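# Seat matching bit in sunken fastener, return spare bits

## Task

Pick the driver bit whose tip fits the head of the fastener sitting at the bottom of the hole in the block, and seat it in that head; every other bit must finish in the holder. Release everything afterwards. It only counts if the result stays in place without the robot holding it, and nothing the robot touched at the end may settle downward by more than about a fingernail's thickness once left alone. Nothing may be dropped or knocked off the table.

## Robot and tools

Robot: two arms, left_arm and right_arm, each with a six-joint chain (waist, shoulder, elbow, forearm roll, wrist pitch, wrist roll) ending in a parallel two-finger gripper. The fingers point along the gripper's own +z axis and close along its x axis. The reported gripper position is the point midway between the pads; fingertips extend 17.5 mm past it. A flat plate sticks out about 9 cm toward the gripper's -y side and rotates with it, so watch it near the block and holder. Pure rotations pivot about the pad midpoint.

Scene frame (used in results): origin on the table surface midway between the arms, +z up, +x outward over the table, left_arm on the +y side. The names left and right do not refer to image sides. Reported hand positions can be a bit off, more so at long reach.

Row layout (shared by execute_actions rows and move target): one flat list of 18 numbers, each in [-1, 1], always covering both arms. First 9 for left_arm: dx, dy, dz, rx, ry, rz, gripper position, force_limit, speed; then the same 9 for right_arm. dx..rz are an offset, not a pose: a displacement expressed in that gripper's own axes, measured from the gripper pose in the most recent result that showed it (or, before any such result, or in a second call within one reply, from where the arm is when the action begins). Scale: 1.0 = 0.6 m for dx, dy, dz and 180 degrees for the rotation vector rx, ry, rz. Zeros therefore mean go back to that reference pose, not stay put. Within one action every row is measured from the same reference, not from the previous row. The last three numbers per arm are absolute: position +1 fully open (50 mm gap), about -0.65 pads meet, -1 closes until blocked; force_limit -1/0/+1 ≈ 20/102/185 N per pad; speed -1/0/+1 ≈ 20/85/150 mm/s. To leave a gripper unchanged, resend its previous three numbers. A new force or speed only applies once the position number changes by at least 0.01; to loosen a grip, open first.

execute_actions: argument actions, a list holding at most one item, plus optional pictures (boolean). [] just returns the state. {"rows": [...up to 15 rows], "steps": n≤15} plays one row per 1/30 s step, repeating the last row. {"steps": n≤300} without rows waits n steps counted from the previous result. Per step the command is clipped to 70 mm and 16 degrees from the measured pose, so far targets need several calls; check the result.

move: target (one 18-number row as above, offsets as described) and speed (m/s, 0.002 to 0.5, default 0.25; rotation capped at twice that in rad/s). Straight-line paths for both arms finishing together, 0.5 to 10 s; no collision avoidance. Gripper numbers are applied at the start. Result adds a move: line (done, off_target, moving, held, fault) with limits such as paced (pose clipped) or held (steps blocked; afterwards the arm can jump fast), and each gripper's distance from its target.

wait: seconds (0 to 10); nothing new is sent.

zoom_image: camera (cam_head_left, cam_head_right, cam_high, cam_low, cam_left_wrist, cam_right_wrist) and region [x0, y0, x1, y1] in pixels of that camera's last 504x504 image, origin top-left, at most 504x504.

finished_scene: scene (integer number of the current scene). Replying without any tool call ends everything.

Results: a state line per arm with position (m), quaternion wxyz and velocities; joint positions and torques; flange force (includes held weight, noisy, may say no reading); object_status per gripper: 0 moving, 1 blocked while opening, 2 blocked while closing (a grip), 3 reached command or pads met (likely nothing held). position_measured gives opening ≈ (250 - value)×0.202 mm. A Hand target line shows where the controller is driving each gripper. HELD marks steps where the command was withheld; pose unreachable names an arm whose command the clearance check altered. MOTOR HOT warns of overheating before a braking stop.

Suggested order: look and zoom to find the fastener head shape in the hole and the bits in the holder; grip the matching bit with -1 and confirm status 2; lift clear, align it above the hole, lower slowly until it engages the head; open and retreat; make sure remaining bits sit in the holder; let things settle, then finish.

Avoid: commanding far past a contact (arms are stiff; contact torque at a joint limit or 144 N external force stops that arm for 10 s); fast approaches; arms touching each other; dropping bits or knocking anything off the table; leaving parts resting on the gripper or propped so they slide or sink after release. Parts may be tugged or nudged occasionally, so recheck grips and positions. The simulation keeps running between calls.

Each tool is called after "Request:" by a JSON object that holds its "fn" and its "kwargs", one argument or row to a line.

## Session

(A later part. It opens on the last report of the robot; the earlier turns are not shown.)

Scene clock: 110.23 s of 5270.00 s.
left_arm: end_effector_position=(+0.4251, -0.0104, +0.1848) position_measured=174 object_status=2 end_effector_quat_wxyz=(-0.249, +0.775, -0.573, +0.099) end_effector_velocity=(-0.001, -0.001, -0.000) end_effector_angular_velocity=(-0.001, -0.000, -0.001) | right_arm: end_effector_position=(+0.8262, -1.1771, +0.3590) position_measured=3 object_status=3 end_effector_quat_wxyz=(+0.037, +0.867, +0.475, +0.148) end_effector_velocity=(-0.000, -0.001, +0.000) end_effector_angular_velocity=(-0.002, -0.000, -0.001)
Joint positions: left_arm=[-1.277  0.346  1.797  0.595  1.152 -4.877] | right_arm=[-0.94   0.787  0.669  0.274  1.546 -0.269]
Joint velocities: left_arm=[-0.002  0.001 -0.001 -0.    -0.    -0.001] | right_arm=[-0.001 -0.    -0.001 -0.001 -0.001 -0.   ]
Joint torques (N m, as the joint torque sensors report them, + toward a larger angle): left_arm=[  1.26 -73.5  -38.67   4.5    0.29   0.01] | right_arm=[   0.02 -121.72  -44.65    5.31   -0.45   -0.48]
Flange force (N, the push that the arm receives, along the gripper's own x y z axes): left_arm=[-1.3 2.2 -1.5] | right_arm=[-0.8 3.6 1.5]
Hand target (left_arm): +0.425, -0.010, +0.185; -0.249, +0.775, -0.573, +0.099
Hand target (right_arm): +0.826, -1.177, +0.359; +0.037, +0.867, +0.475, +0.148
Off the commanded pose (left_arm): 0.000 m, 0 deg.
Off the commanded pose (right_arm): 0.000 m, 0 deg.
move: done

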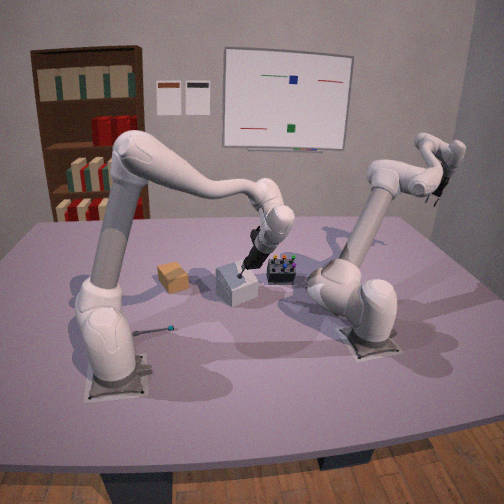

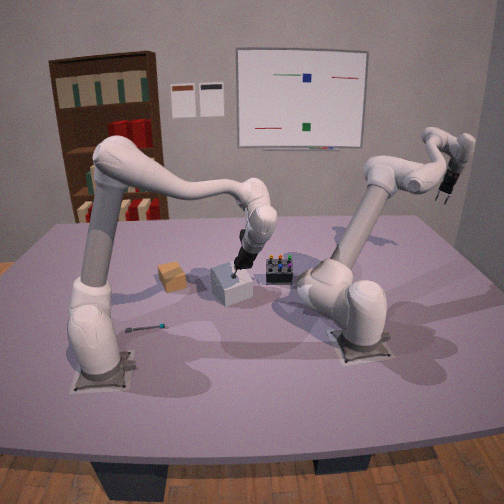

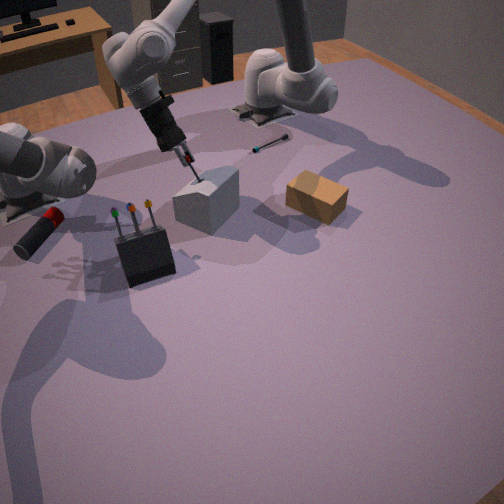

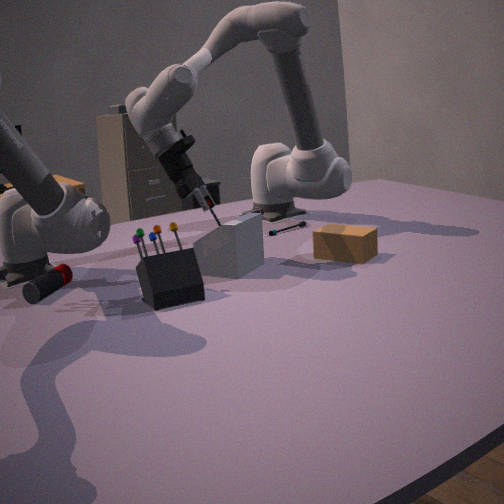

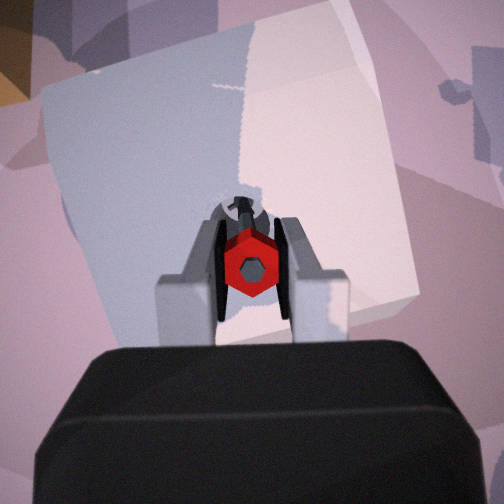

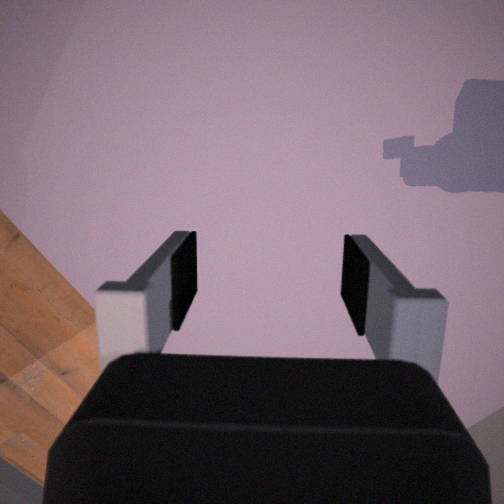

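Request:
{"fn": "move", "kwargs": {
  "target": [0,0,0.0025,0,0,0,-1,-0.6,-0.5,0,0,0,0,0,0,1,0,0],
  "speed": 0.003
}}

Scene clock: 113.10 s of 5270.00 s.
left_arm: end_effector_position=(+0.4257, -0.0100, +0.1836) position_measured=174 object_status=2 end_effector_quat_wxyz=(-0.249, +0.775, -0.573, +0.099) end_effector_velocity=(+0.001, +0.001, +0.000) end_effector_angular_velocity=(-0.000, -0.001, +0.002) | right_arm: end_effector_position=(+0.8262, -1.1771, +0.3590) position_measured=3 object_status=3 end_effector_quat_wxyz=(+0.037, +0.867, +0.475, +0.148) end_effector_velocity=(+0.000, +0.001, +0.000) end_effector_angular_velocity=(+0.000, -0.000, +0.001)
Joint positions: left_arm=[-1.276  0.348  1.798  0.596  1.15  -4.877] | right_arm=[-0.94   0.787  0.669  0.274  1.546 -0.269]
Joint velocities: left_arm=[ 0.002 -0.     0.     0.002 -0.    -0.002] | right_arm=[ 0.001 -0.     0.     0.     0.     0.   ]
Joint torques (N m, as the joint torque sensors report them, + toward a larger angle): left_arm=[  0.89 -73.82 -40.23   4.49   0.79   0.31] | right_arm=[   1.89 -121.19  -44.54    5.39   -0.49   -0.47]
Flange force (N, the push that the arm receives, along the gripper's own x y z axes): left_arm=[-4.7 3.3 1.6] | right_arm=[-0.9 2.5 1.2]
Hand target (left_arm): +0.426, -0.010, +0.184; -0.249, +0.775, -0.573, +0.099
Hand target (right_arm): +0.826, -1.177, +0.359; +0.037, +0.867, +0.475, +0.148
Off the commanded pose (left_arm): 0.000 m, 0 deg.
Off the commanded pose (right_arm): 0.000 m, 0 deg.
move: done

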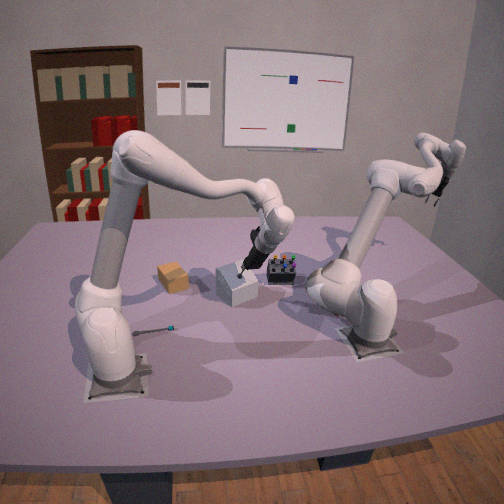

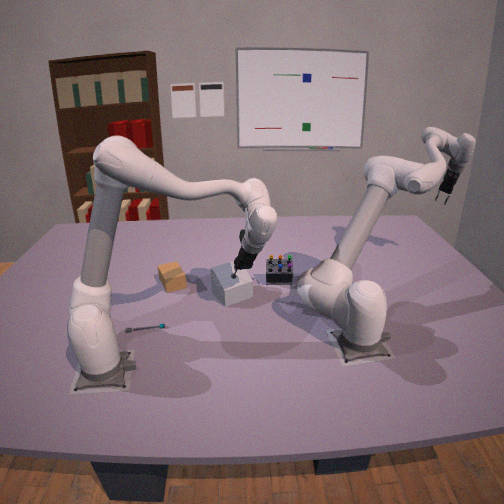

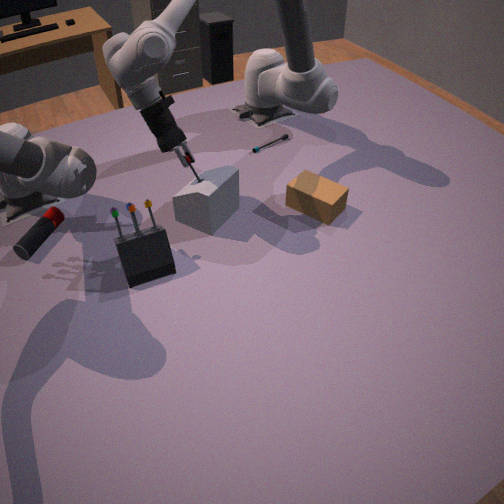

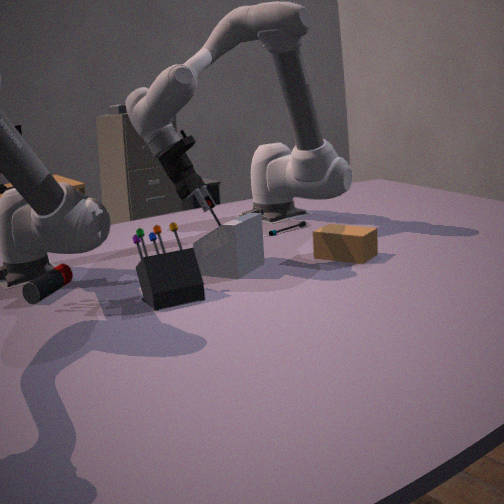

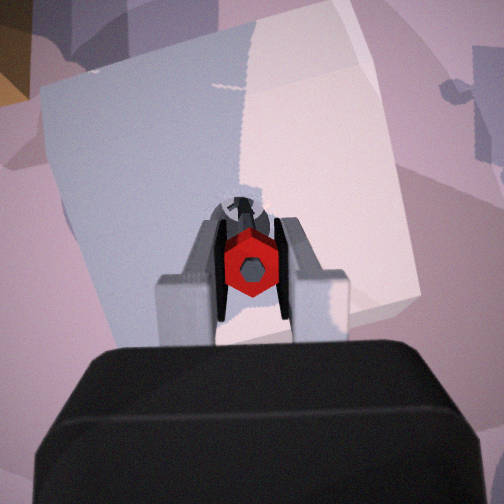

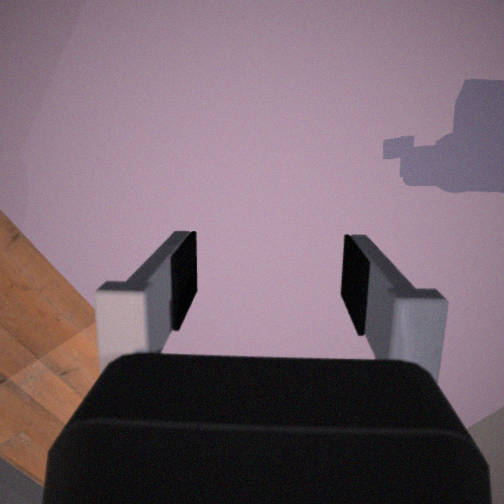

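Request:
{"fn": "move", "kwargs": {
  "target": [0,0,0.0025,0,0,0,-1,-0.6,-0.5,0,0,0,0,0,0,1,0,0],
  "speed": 0.003
}}

Request:
{"fn": "zoom_image", "kwargs": {
  "camera": "cam_left_wrist",
  "region": [215,175,275,235]
}}

Scene clock: 116.23 s of 5270.00 s.
left_arm: end_effector_position=(+0.4264, -0.0096, +0.1823) position_measured=174 object_status=2 end_effector_quat_wxyz=(-0.249, +0.775, -0.573, +0.099) end_effector_velocity=(+0.000, +0.000, -0.001) end_effector_angular_velocity=(+0.001, +0.000, +0.000) | right_arm: end_effector_position=(+0.8262, -1.1771, +0.3590) position_measured=3 object_status=3 end_effector_quat_wxyz=(+0.037, +0.867, +0.475, +0.148) end_effector_velocity=(+0.000, +0.000, +0.000) end_effector_angular_velocity=(+0.000, -0.001, +0.000)
Joint positions: left_arm=[-1.275  0.349  1.8    0.596  1.148 -4.878] | right_arm=[-0.94   0.787  0.669  0.274  1.546 -0.269]
Joint velocities: left_arm=[ 0.     0.001 -0.    -0.     0.     0.   ] | right_arm=[ 0.     0.    -0.001  0.001  0.    -0.   ]
Joint torques (N m, as the joint torque sensors report them, + toward a larger angle): left_arm=[  0.16 -73.71 -39.53   4.59   0.64   0.08] | right_arm=[  -0.84 -121.23  -43.59    5.33   -0.43   -0.57]
Flange force (N, the push that the arm receives, along the gripper's own x y z axes): left_arm=[-3.4 1.9 1.5] | right_arm=[-0.4 7.8 0.0]
Hand target (left_arm): +0.426, -0.010, +0.182; -0.249, +0.775, -0.573, +0.099
Hand target (right_arm): +0.826, -1.177, +0.359; +0.037, +0.867, +0.475, +0.148
Off the commanded pose (left_arm): 0.000 m, 0 deg.
Off the commanded pose (right_arm): 0.000 m, 0 deg.
move: done

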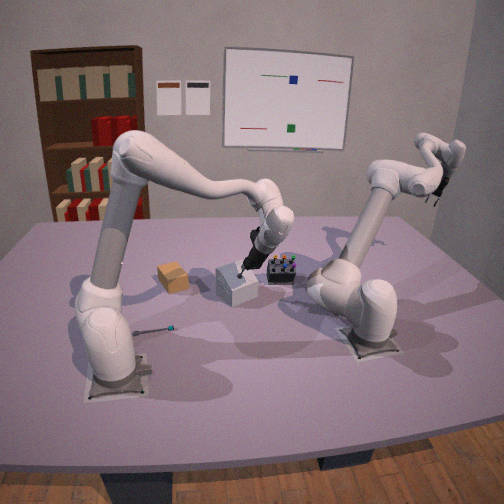

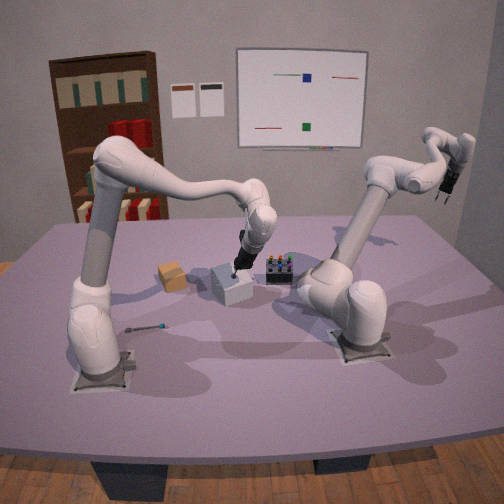

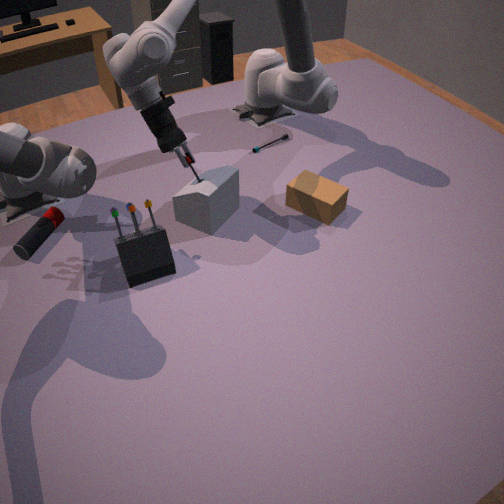

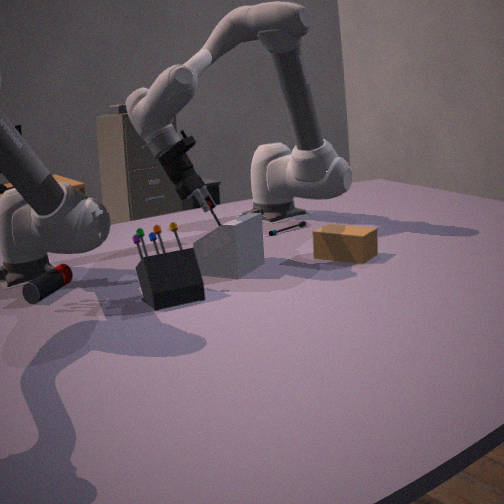

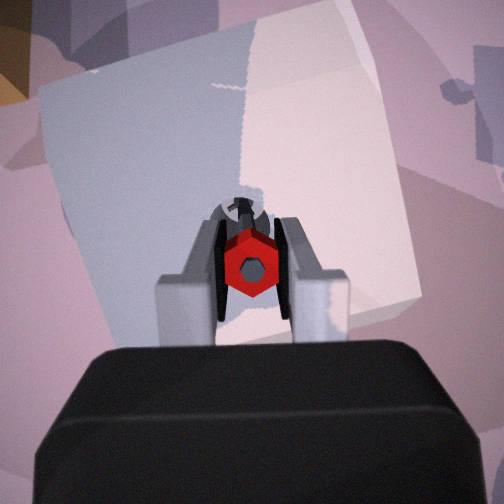

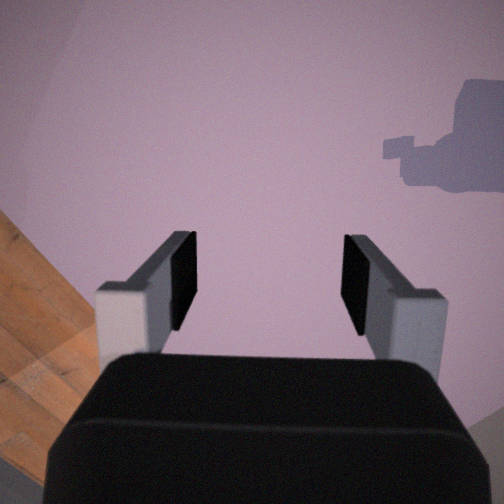

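Region (215, 175, 275, 235) of cam_left_wrist's 504x504 image, scaled by 8.400, with more detail than that image has.

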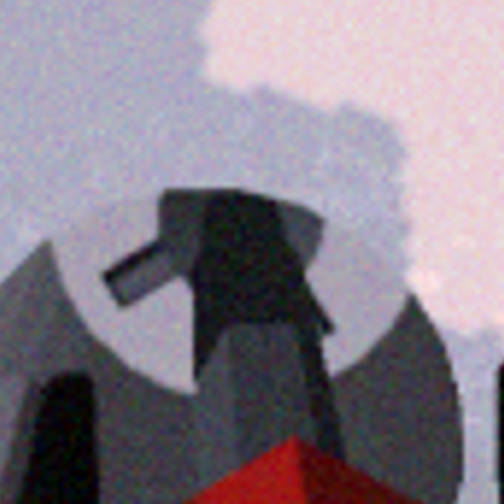

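Nearly flush.

Request:
{"fn": "move", "kwargs": {
  "target": [0,0,0.0017,0,0,0,-1,-0.6,-0.5,0,0,0,0,0,0,1,0,0],
  "speed": 0.003
}}

Scene clock: 118.87 s of 5270.00 s.
left_arm: end_effector_position=(+0.4268, -0.0093, +0.1814) position_measured=174 object_status=2 end_effector_quat_wxyz=(-0.249, +0.775, -0.573, +0.099) end_effector_velocity=(-0.000, -0.000, -0.000) end_effector_angular_velocity=(+0.000, +0.001, -0.002) | right_arm: end_effector_position=(+0.8262, -1.1771, +0.3590) position_measured=3 object_status=3 end_effector_quat_wxyz=(+0.037, +0.867, +0.475, +0.148) end_effector_velocity=(+0.000, +0.001, -0.000) end_effector_angular_velocity=(+0.001, +0.000, +0.001)
Joint positions: left_arm=[-1.274  0.349  1.8    0.597  1.146 -4.878] | right_arm=[-0.94   0.787  0.669  0.274  1.546 -0.269]
Joint velocities: left_arm=[-0.001 -0.     0.001 -0.    -0.001  0.001] | right_arm=[0.    0.    0.    0.001 0.    0.   ]
Joint torques (N m, as the joint torque sensors report them, + toward a larger angle): left_arm=[  0.34 -75.99 -38.5    4.28   0.4   -0.02] | right_arm=[   0.28 -122.04  -44.27    5.35   -0.23   -0.52]
Flange force (N, the push that the arm receives, along the gripper's own x y z axes): left_arm=[2.0 1.6 1.7] | right_arm=[-1.3 5.8 1.6]
Hand target (left_arm): +0.427, -0.009, +0.181; -0.249, +0.775, -0.573, +0.099
Hand target (right_arm): +0.826, -1.177, +0.359; +0.037, +0.867, +0.475, +0.148
Off the commanded pose (left_arm): 0.000 m, 0 deg.
Off the commanded pose (right_arm): 0.000 m, 0 deg.
move: done

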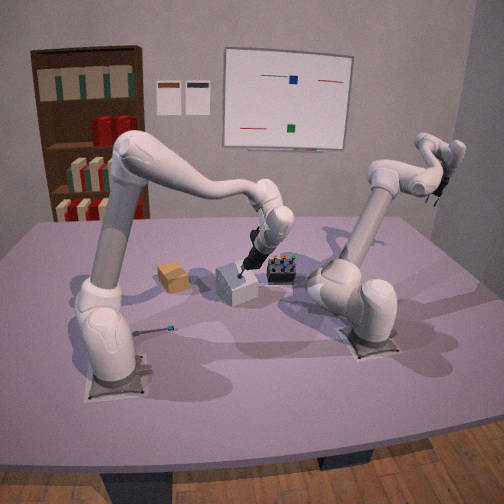

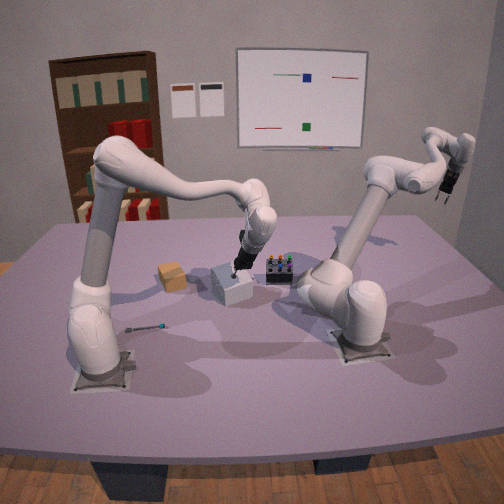

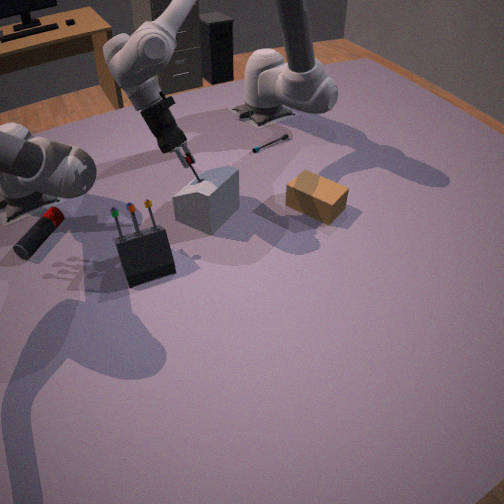

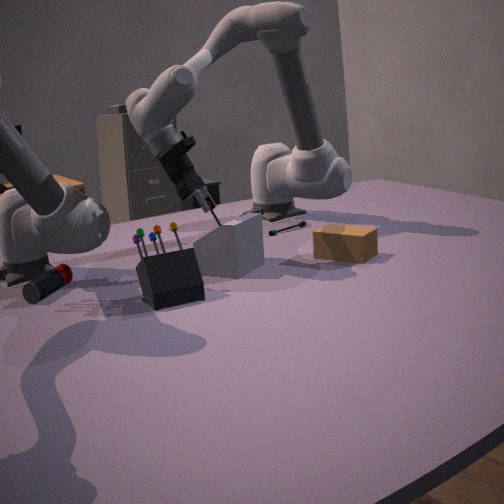

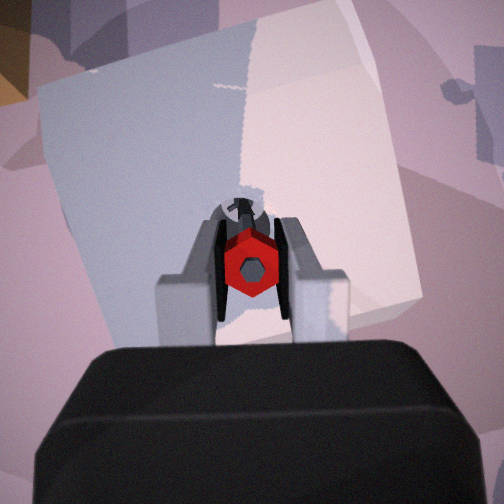

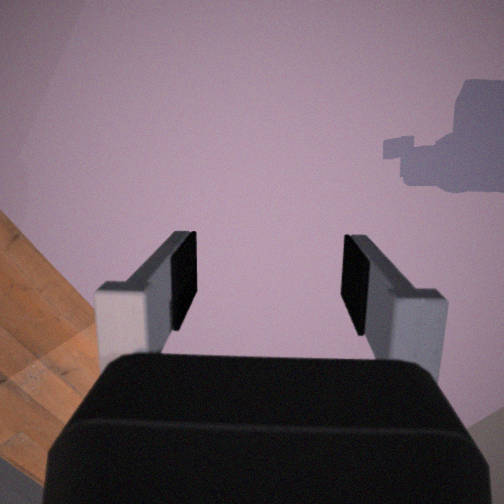

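Request:
{"fn": "move", "kwargs": {
  "target": [0,0,0.0017,0,0,0,-1,-0.6,-0.5,0,0,0,0,0,0,1,0,0],
  "speed": 0.003
}}

Scene clock: 122.27 s of 5270.00 s.
left_arm: end_effector_position=(+0.4273, -0.0091, +0.1805) position_measured=174 object_status=2 end_effector_quat_wxyz=(-0.249, +0.775, -0.573, +0.099) end_effector_velocity=(-0.000, -0.000, -0.000) end_effector_angular_velocity=(-0.000, +0.001, -0.001) | right_arm: end_effector_position=(+0.8262, -1.1771, +0.3590) position_measured=3 object_status=3 end_effector_quat_wxyz=(+0.037, +0.867, +0.475, +0.148) end_effector_velocity=(-0.001, -0.001, +0.000) end_effector_angular_velocity=(-0.000, -0.001, -0.001)
Joint positions: left_arm=[-1.273  0.35   1.801  0.598  1.144 -4.879] | right_arm=[-0.94   0.787  0.669  0.274  1.546 -0.269]
Joint velocities: left_arm=[-0.    -0.     0.    -0.001 -0.     0.001] | right_arm=[-0.001  0.    -0.     0.    -0.     0.   ]
Joint torques (N m, as the joint torque sensors report them, + toward a larger angle): left_arm=[  2.95 -72.73 -37.79   4.49   0.31   0.11] | right_arm=[  -1.57 -121.17  -43.49    5.11   -0.49   -0.65]
Flange force (N, the push that the arm receives, along the gripper's own x y z axes): left_arm=[-1.2 3.8 -3.6] | right_arm=[0.2 8.5 -0.2]
Hand target (left_arm): +0.427, -0.009, +0.181; -0.249, +0.775, -0.573, +0.099
Hand target (right_arm): +0.826, -1.177, +0.359; +0.037, +0.867, +0.475, +0.148
Off the commanded pose (left_arm): 0.000 m, 0 deg.
Off the commanded pose (right_arm): 0.000 m, 0 deg.
move: done

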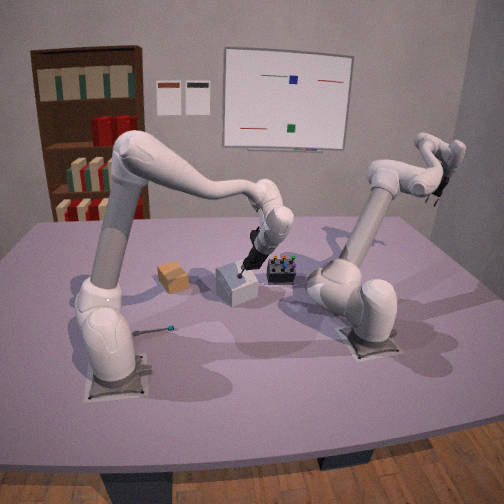

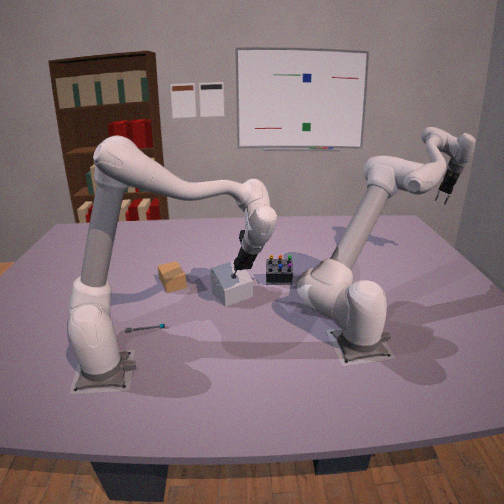

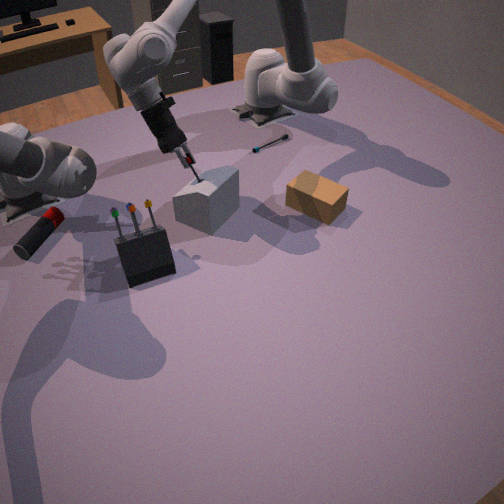

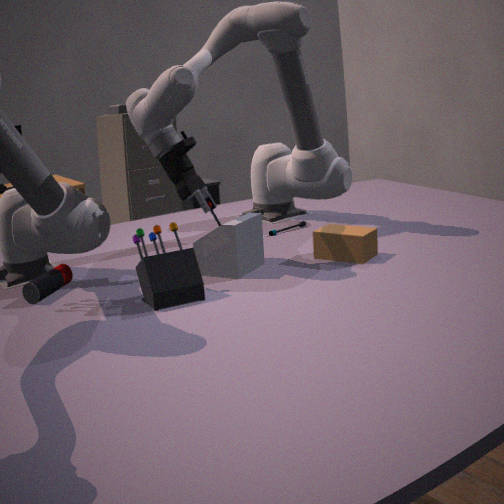

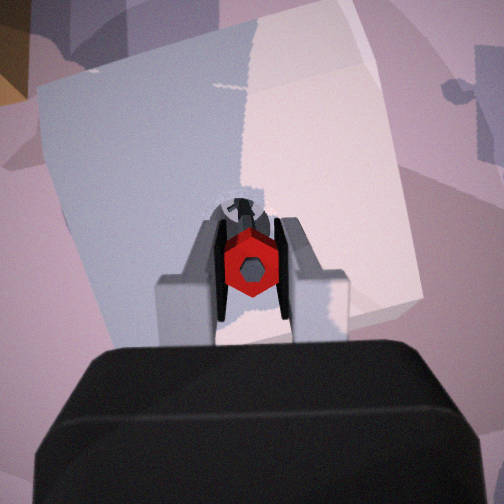

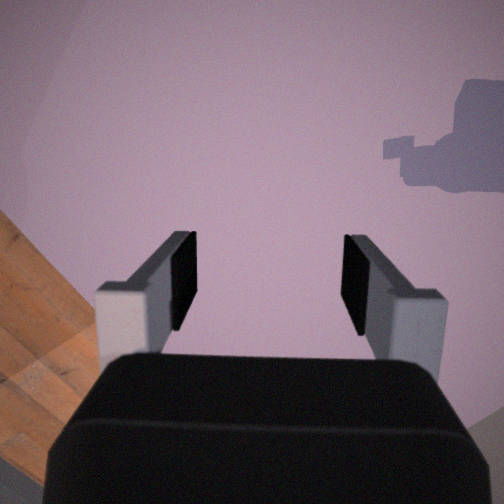

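Request:
{"fn": "move", "kwargs": {
  "target": [0,0,0.001,0,0,0,-1,-0.6,-0.5,0,0,0,0,0,0,1,0,0],
  "speed": 0.002
}}

Scene clock: 124.60 s of 5270.00 s.
left_arm: end_effector_position=(+0.4276, -0.0089, +0.1800) position_measured=174 object_status=2 end_effector_quat_wxyz=(-0.249, +0.775, -0.573, +0.099) end_effector_velocity=(+0.000, -0.000, +0.000) end_effector_angular_velocity=(-0.001, -0.000, +0.001) | right_arm: end_effector_position=(+0.8262, -1.1771, +0.3590) position_measured=3 object_status=3 end_effector_quat_wxyz=(+0.037, +0.867, +0.475, +0.148) end_effector_velocity=(+0.000, +0.001, +0.000) end_effector_angular_velocity=(-0.000, +0.001, +0.001)
Joint positions: left_arm=[-1.273  0.351  1.802  0.598  1.143 -4.879] | right_arm=[-0.94   0.787  0.669  0.274  1.546 -0.269]
Joint velocities: left_arm=[ 0.001 -0.    -0.     0.    -0.001 -0.001] | right_arm=[ 0.001 -0.    -0.    -0.001  0.     0.   ]
Joint torques (N m, as the joint torque sensors report them, + toward a larger angle): left_arm=[  0.82 -72.77 -39.14   4.57   0.57   0.36] | right_arm=[  -1.49 -121.34  -43.91    5.42   -0.35   -0.5 ]
Flange force (N, the push that the arm receives, along the gripper's own x y z axes): left_arm=[-4.0 2.9 -0.5] | right_arm=[-0.1 6.5 1.0]
Hand target (left_arm): +0.428, -0.009, +0.180; -0.249, +0.775, -0.573, +0.099
Hand target (right_arm): +0.826, -1.177, +0.359; +0.037, +0.867, +0.475, +0.148
Off the commanded pose (left_arm): 0.000 m, 0 deg.
Off the commanded pose (right_arm): 0.000 m, 0 deg.
move: done

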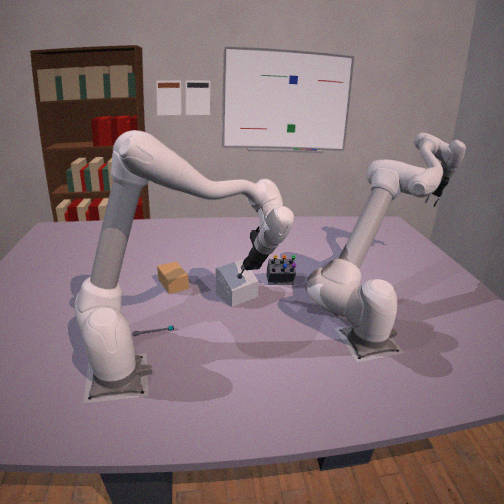

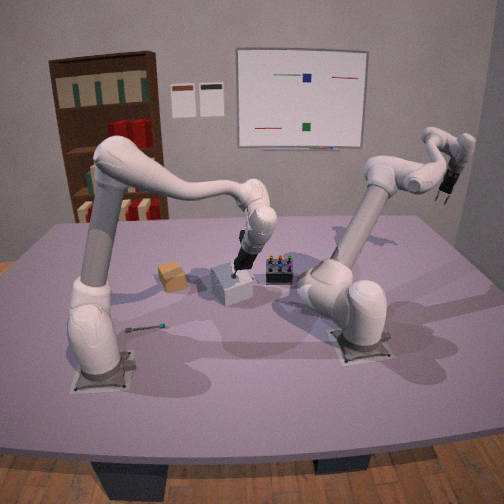

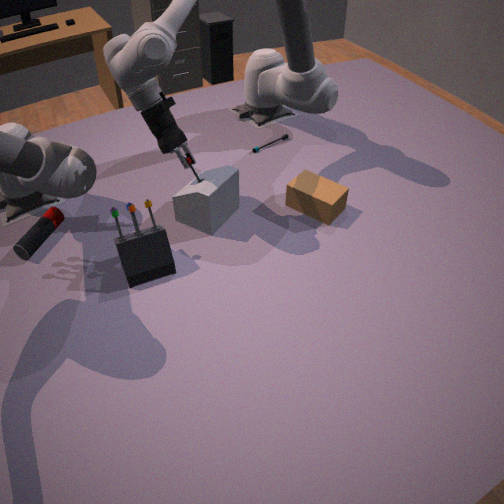

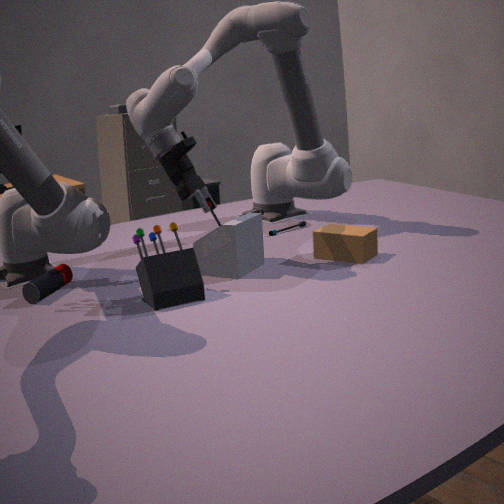

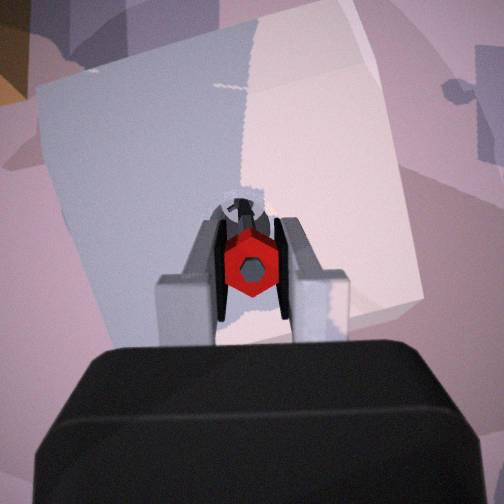

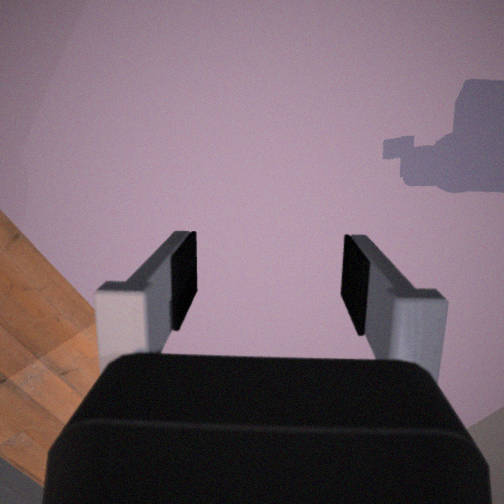

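Request:
{"fn": "move", "kwargs": {
  "target": [0,0,0.002,0,0,0,-1,-0.6,-0.5,0,0,0,0,0,0,1,0,0],
  "speed": 0.003
}}

Request:
{"fn": "zoom_image", "kwargs": {
  "camera": "cam_left_wrist",
  "region": [215,175,275,235]
}}

Scene clock: 127.77 s of 5270.00 s.
left_arm: end_effector_position=(+0.4281, -0.0086, +0.1790) position_measured=174 object_status=2 end_effector_quat_wxyz=(-0.249, +0.775, -0.573, +0.099) end_effector_velocity=(+0.000, -0.001, +0.002) end_effector_angular_velocity=(-0.002, -0.002, -0.002) | right_arm: end_effector_position=(+0.8262, -1.1771, +0.3590) position_measured=3 object_status=3 end_effector_quat_wxyz=(+0.037, +0.867, +0.475, +0.148) end_effector_velocity=(+0.002, +0.002, +0.000) end_effector_angular_velocity=(-0.000, +0.000, +0.003)
Joint positions: left_arm=[-1.272  0.351  1.803  0.599  1.141 -4.879] | right_arm=[-0.94   0.787  0.669  0.274  1.546 -0.269]
Joint velocities: left_arm=[-0.    -0.002 -0.     0.001 -0.     0.   ] | right_arm=[ 0.003  0.    -0.    -0.    -0.     0.   ]
Joint torques (N m, as the joint torque sensors report them, + toward a larger angle): left_arm=[  1.98 -72.69 -40.07   4.09   0.32  -0.03] | right_arm=[  -1.41 -121.68  -44.59    5.68   -0.39   -0.74]
Flange force (N, the push that the arm receives, along the gripper's own x y z axes): left_arm=[-6.5 4.0 -1.2] | right_arm=[2.1 4.5 2.3]
Hand target (left_arm): +0.428, -0.009, +0.179; -0.249, +0.775, -0.573, +0.099
Hand target (right_arm): +0.826, -1.177, +0.359; +0.037, +0.867, +0.475, +0.148
Off the commanded pose (left_arm): 0.000 m, 0 deg.
Off the commanded pose (right_arm): 0.000 m, 0 deg.
move: done

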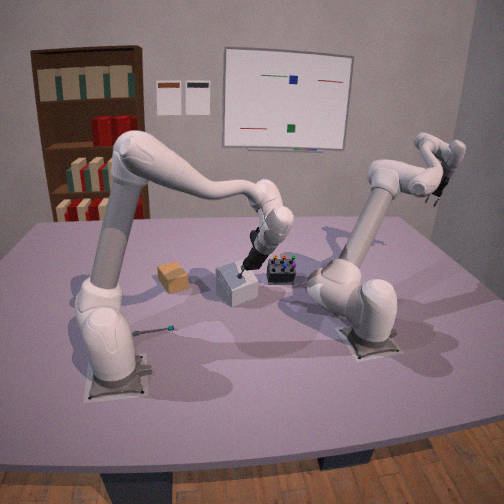

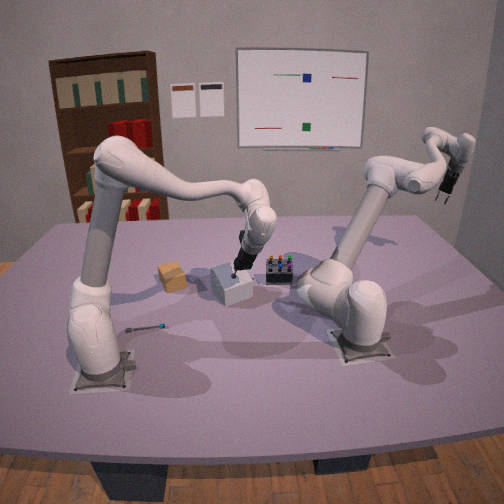

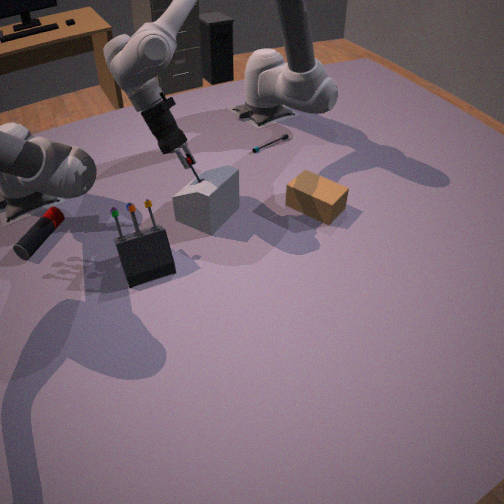

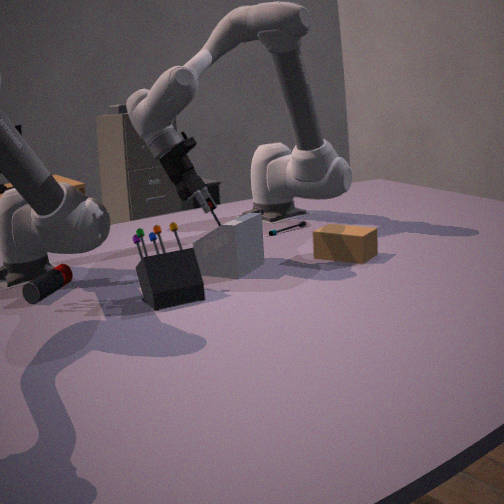

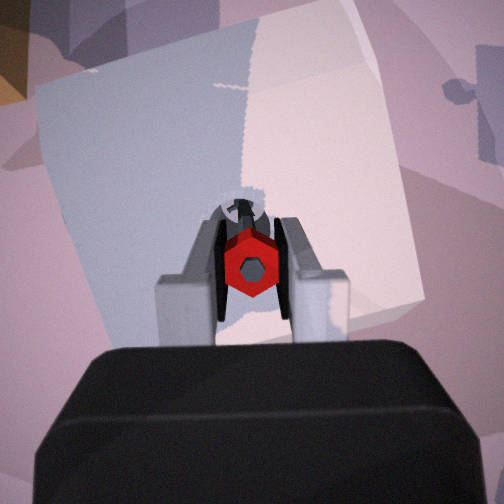

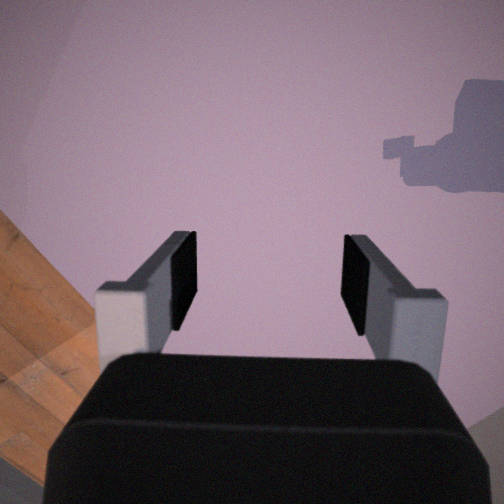

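Region (215, 175, 275, 235) of cam_left_wrist's 504x504 image, scaled by 8.400, with more detail than that image has.

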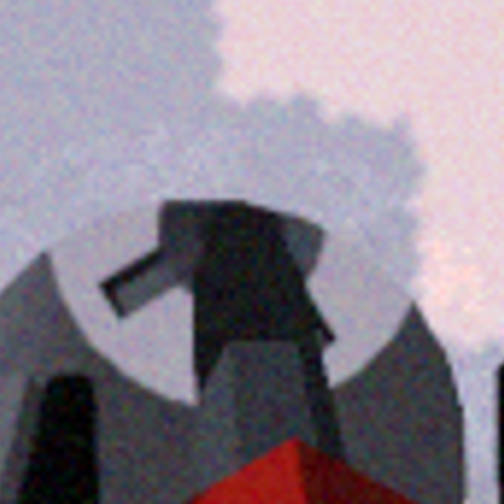

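Request:
{"fn": "move", "kwargs": {
  "target": [0,0.0006,0.002,0,0,0,-1,-0.6,-0.5,0,0,0,0,0,0,1,0,0],
  "speed": 0.003
}}

Scene clock: 130.37 s of 5270.00 s.
left_arm: end_effector_position=(+0.4283, -0.0083, +0.1778) position_measured=174 object_status=2 end_effector_quat_wxyz=(-0.249, +0.775, -0.573, +0.099) end_effector_velocity=(-0.001, +0.001, -0.001) end_effector_angular_velocity=(+0.001, +0.003, +0.000) | right_arm: end_effector_position=(+0.8262, -1.1771, +0.3590) position_measured=3 object_status=3 end_effector_quat_wxyz=(+0.037, +0.867, +0.475, +0.148) end_effector_velocity=(+0.000, +0.001, +0.000) end_effector_angular_velocity=(+0.001, -0.001, +0.001)
Joint positions: left_arm=[-1.271  0.352  1.804  0.599  1.139 -4.88 ] | right_arm=[-0.94   0.787  0.669  0.274  1.546 -0.269]
Joint velocities: left_arm=[ 0.     0.001  0.001 -0.002 -0.     0.001] | right_arm=[ 0.001 -0.    -0.     0.001  0.001  0.   ]
Joint torques (N m, as the joint torque sensors report them, + toward a larger angle): left_arm=[  0.37 -74.38 -39.04   4.65   0.38  -0.16] | right_arm=[  -0.07 -121.86  -43.93    5.51   -0.56   -0.48]
Flange force (N, the push that the arm receives, along the gripper's own x y z axes): left_arm=[-2.2 1.4 0.8] | right_arm=[-1.4 7.6 0.1]
Hand target (left_arm): +0.428, -0.008, +0.178; -0.249, +0.775, -0.573, +0.099
Hand target (right_arm): +0.826, -1.177, +0.359; +0.037, +0.867, +0.475, +0.148
Off the commanded pose (left_arm): 0.000 m, 0 deg.
Off the commanded pose (right_arm): 0.000 m, 0 deg.
move: done

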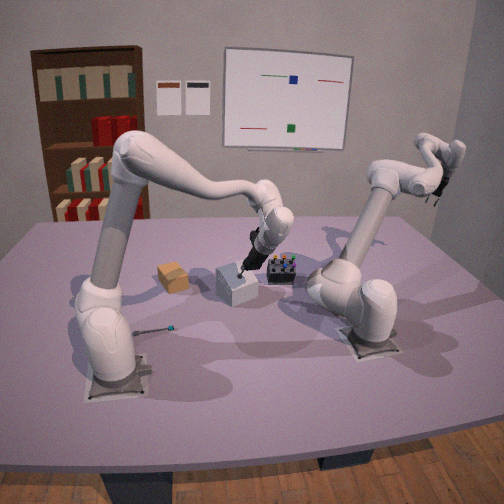

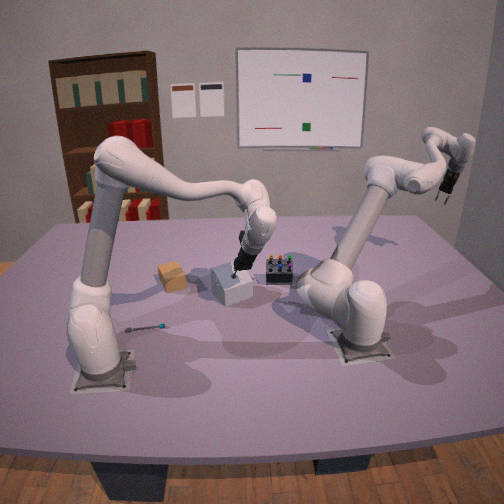

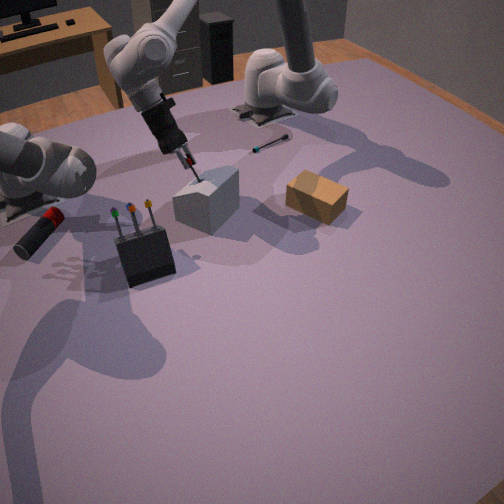

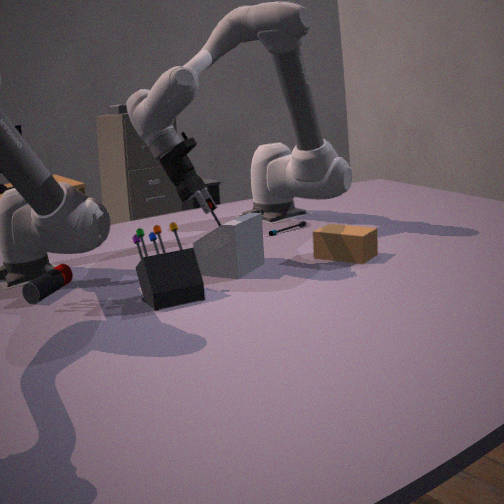

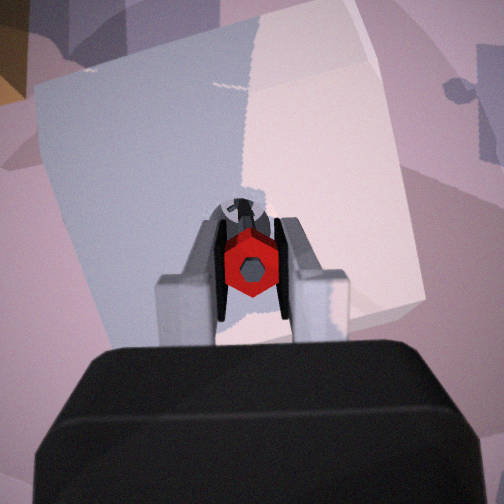

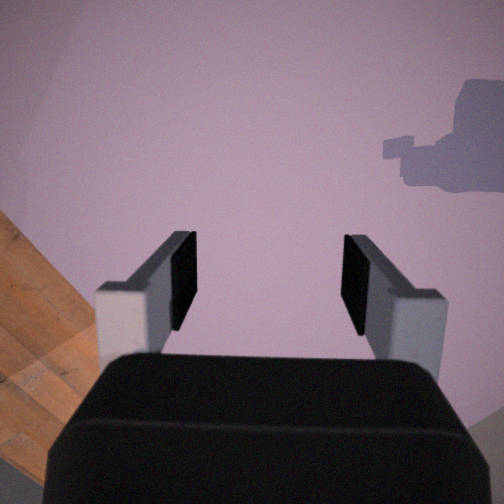

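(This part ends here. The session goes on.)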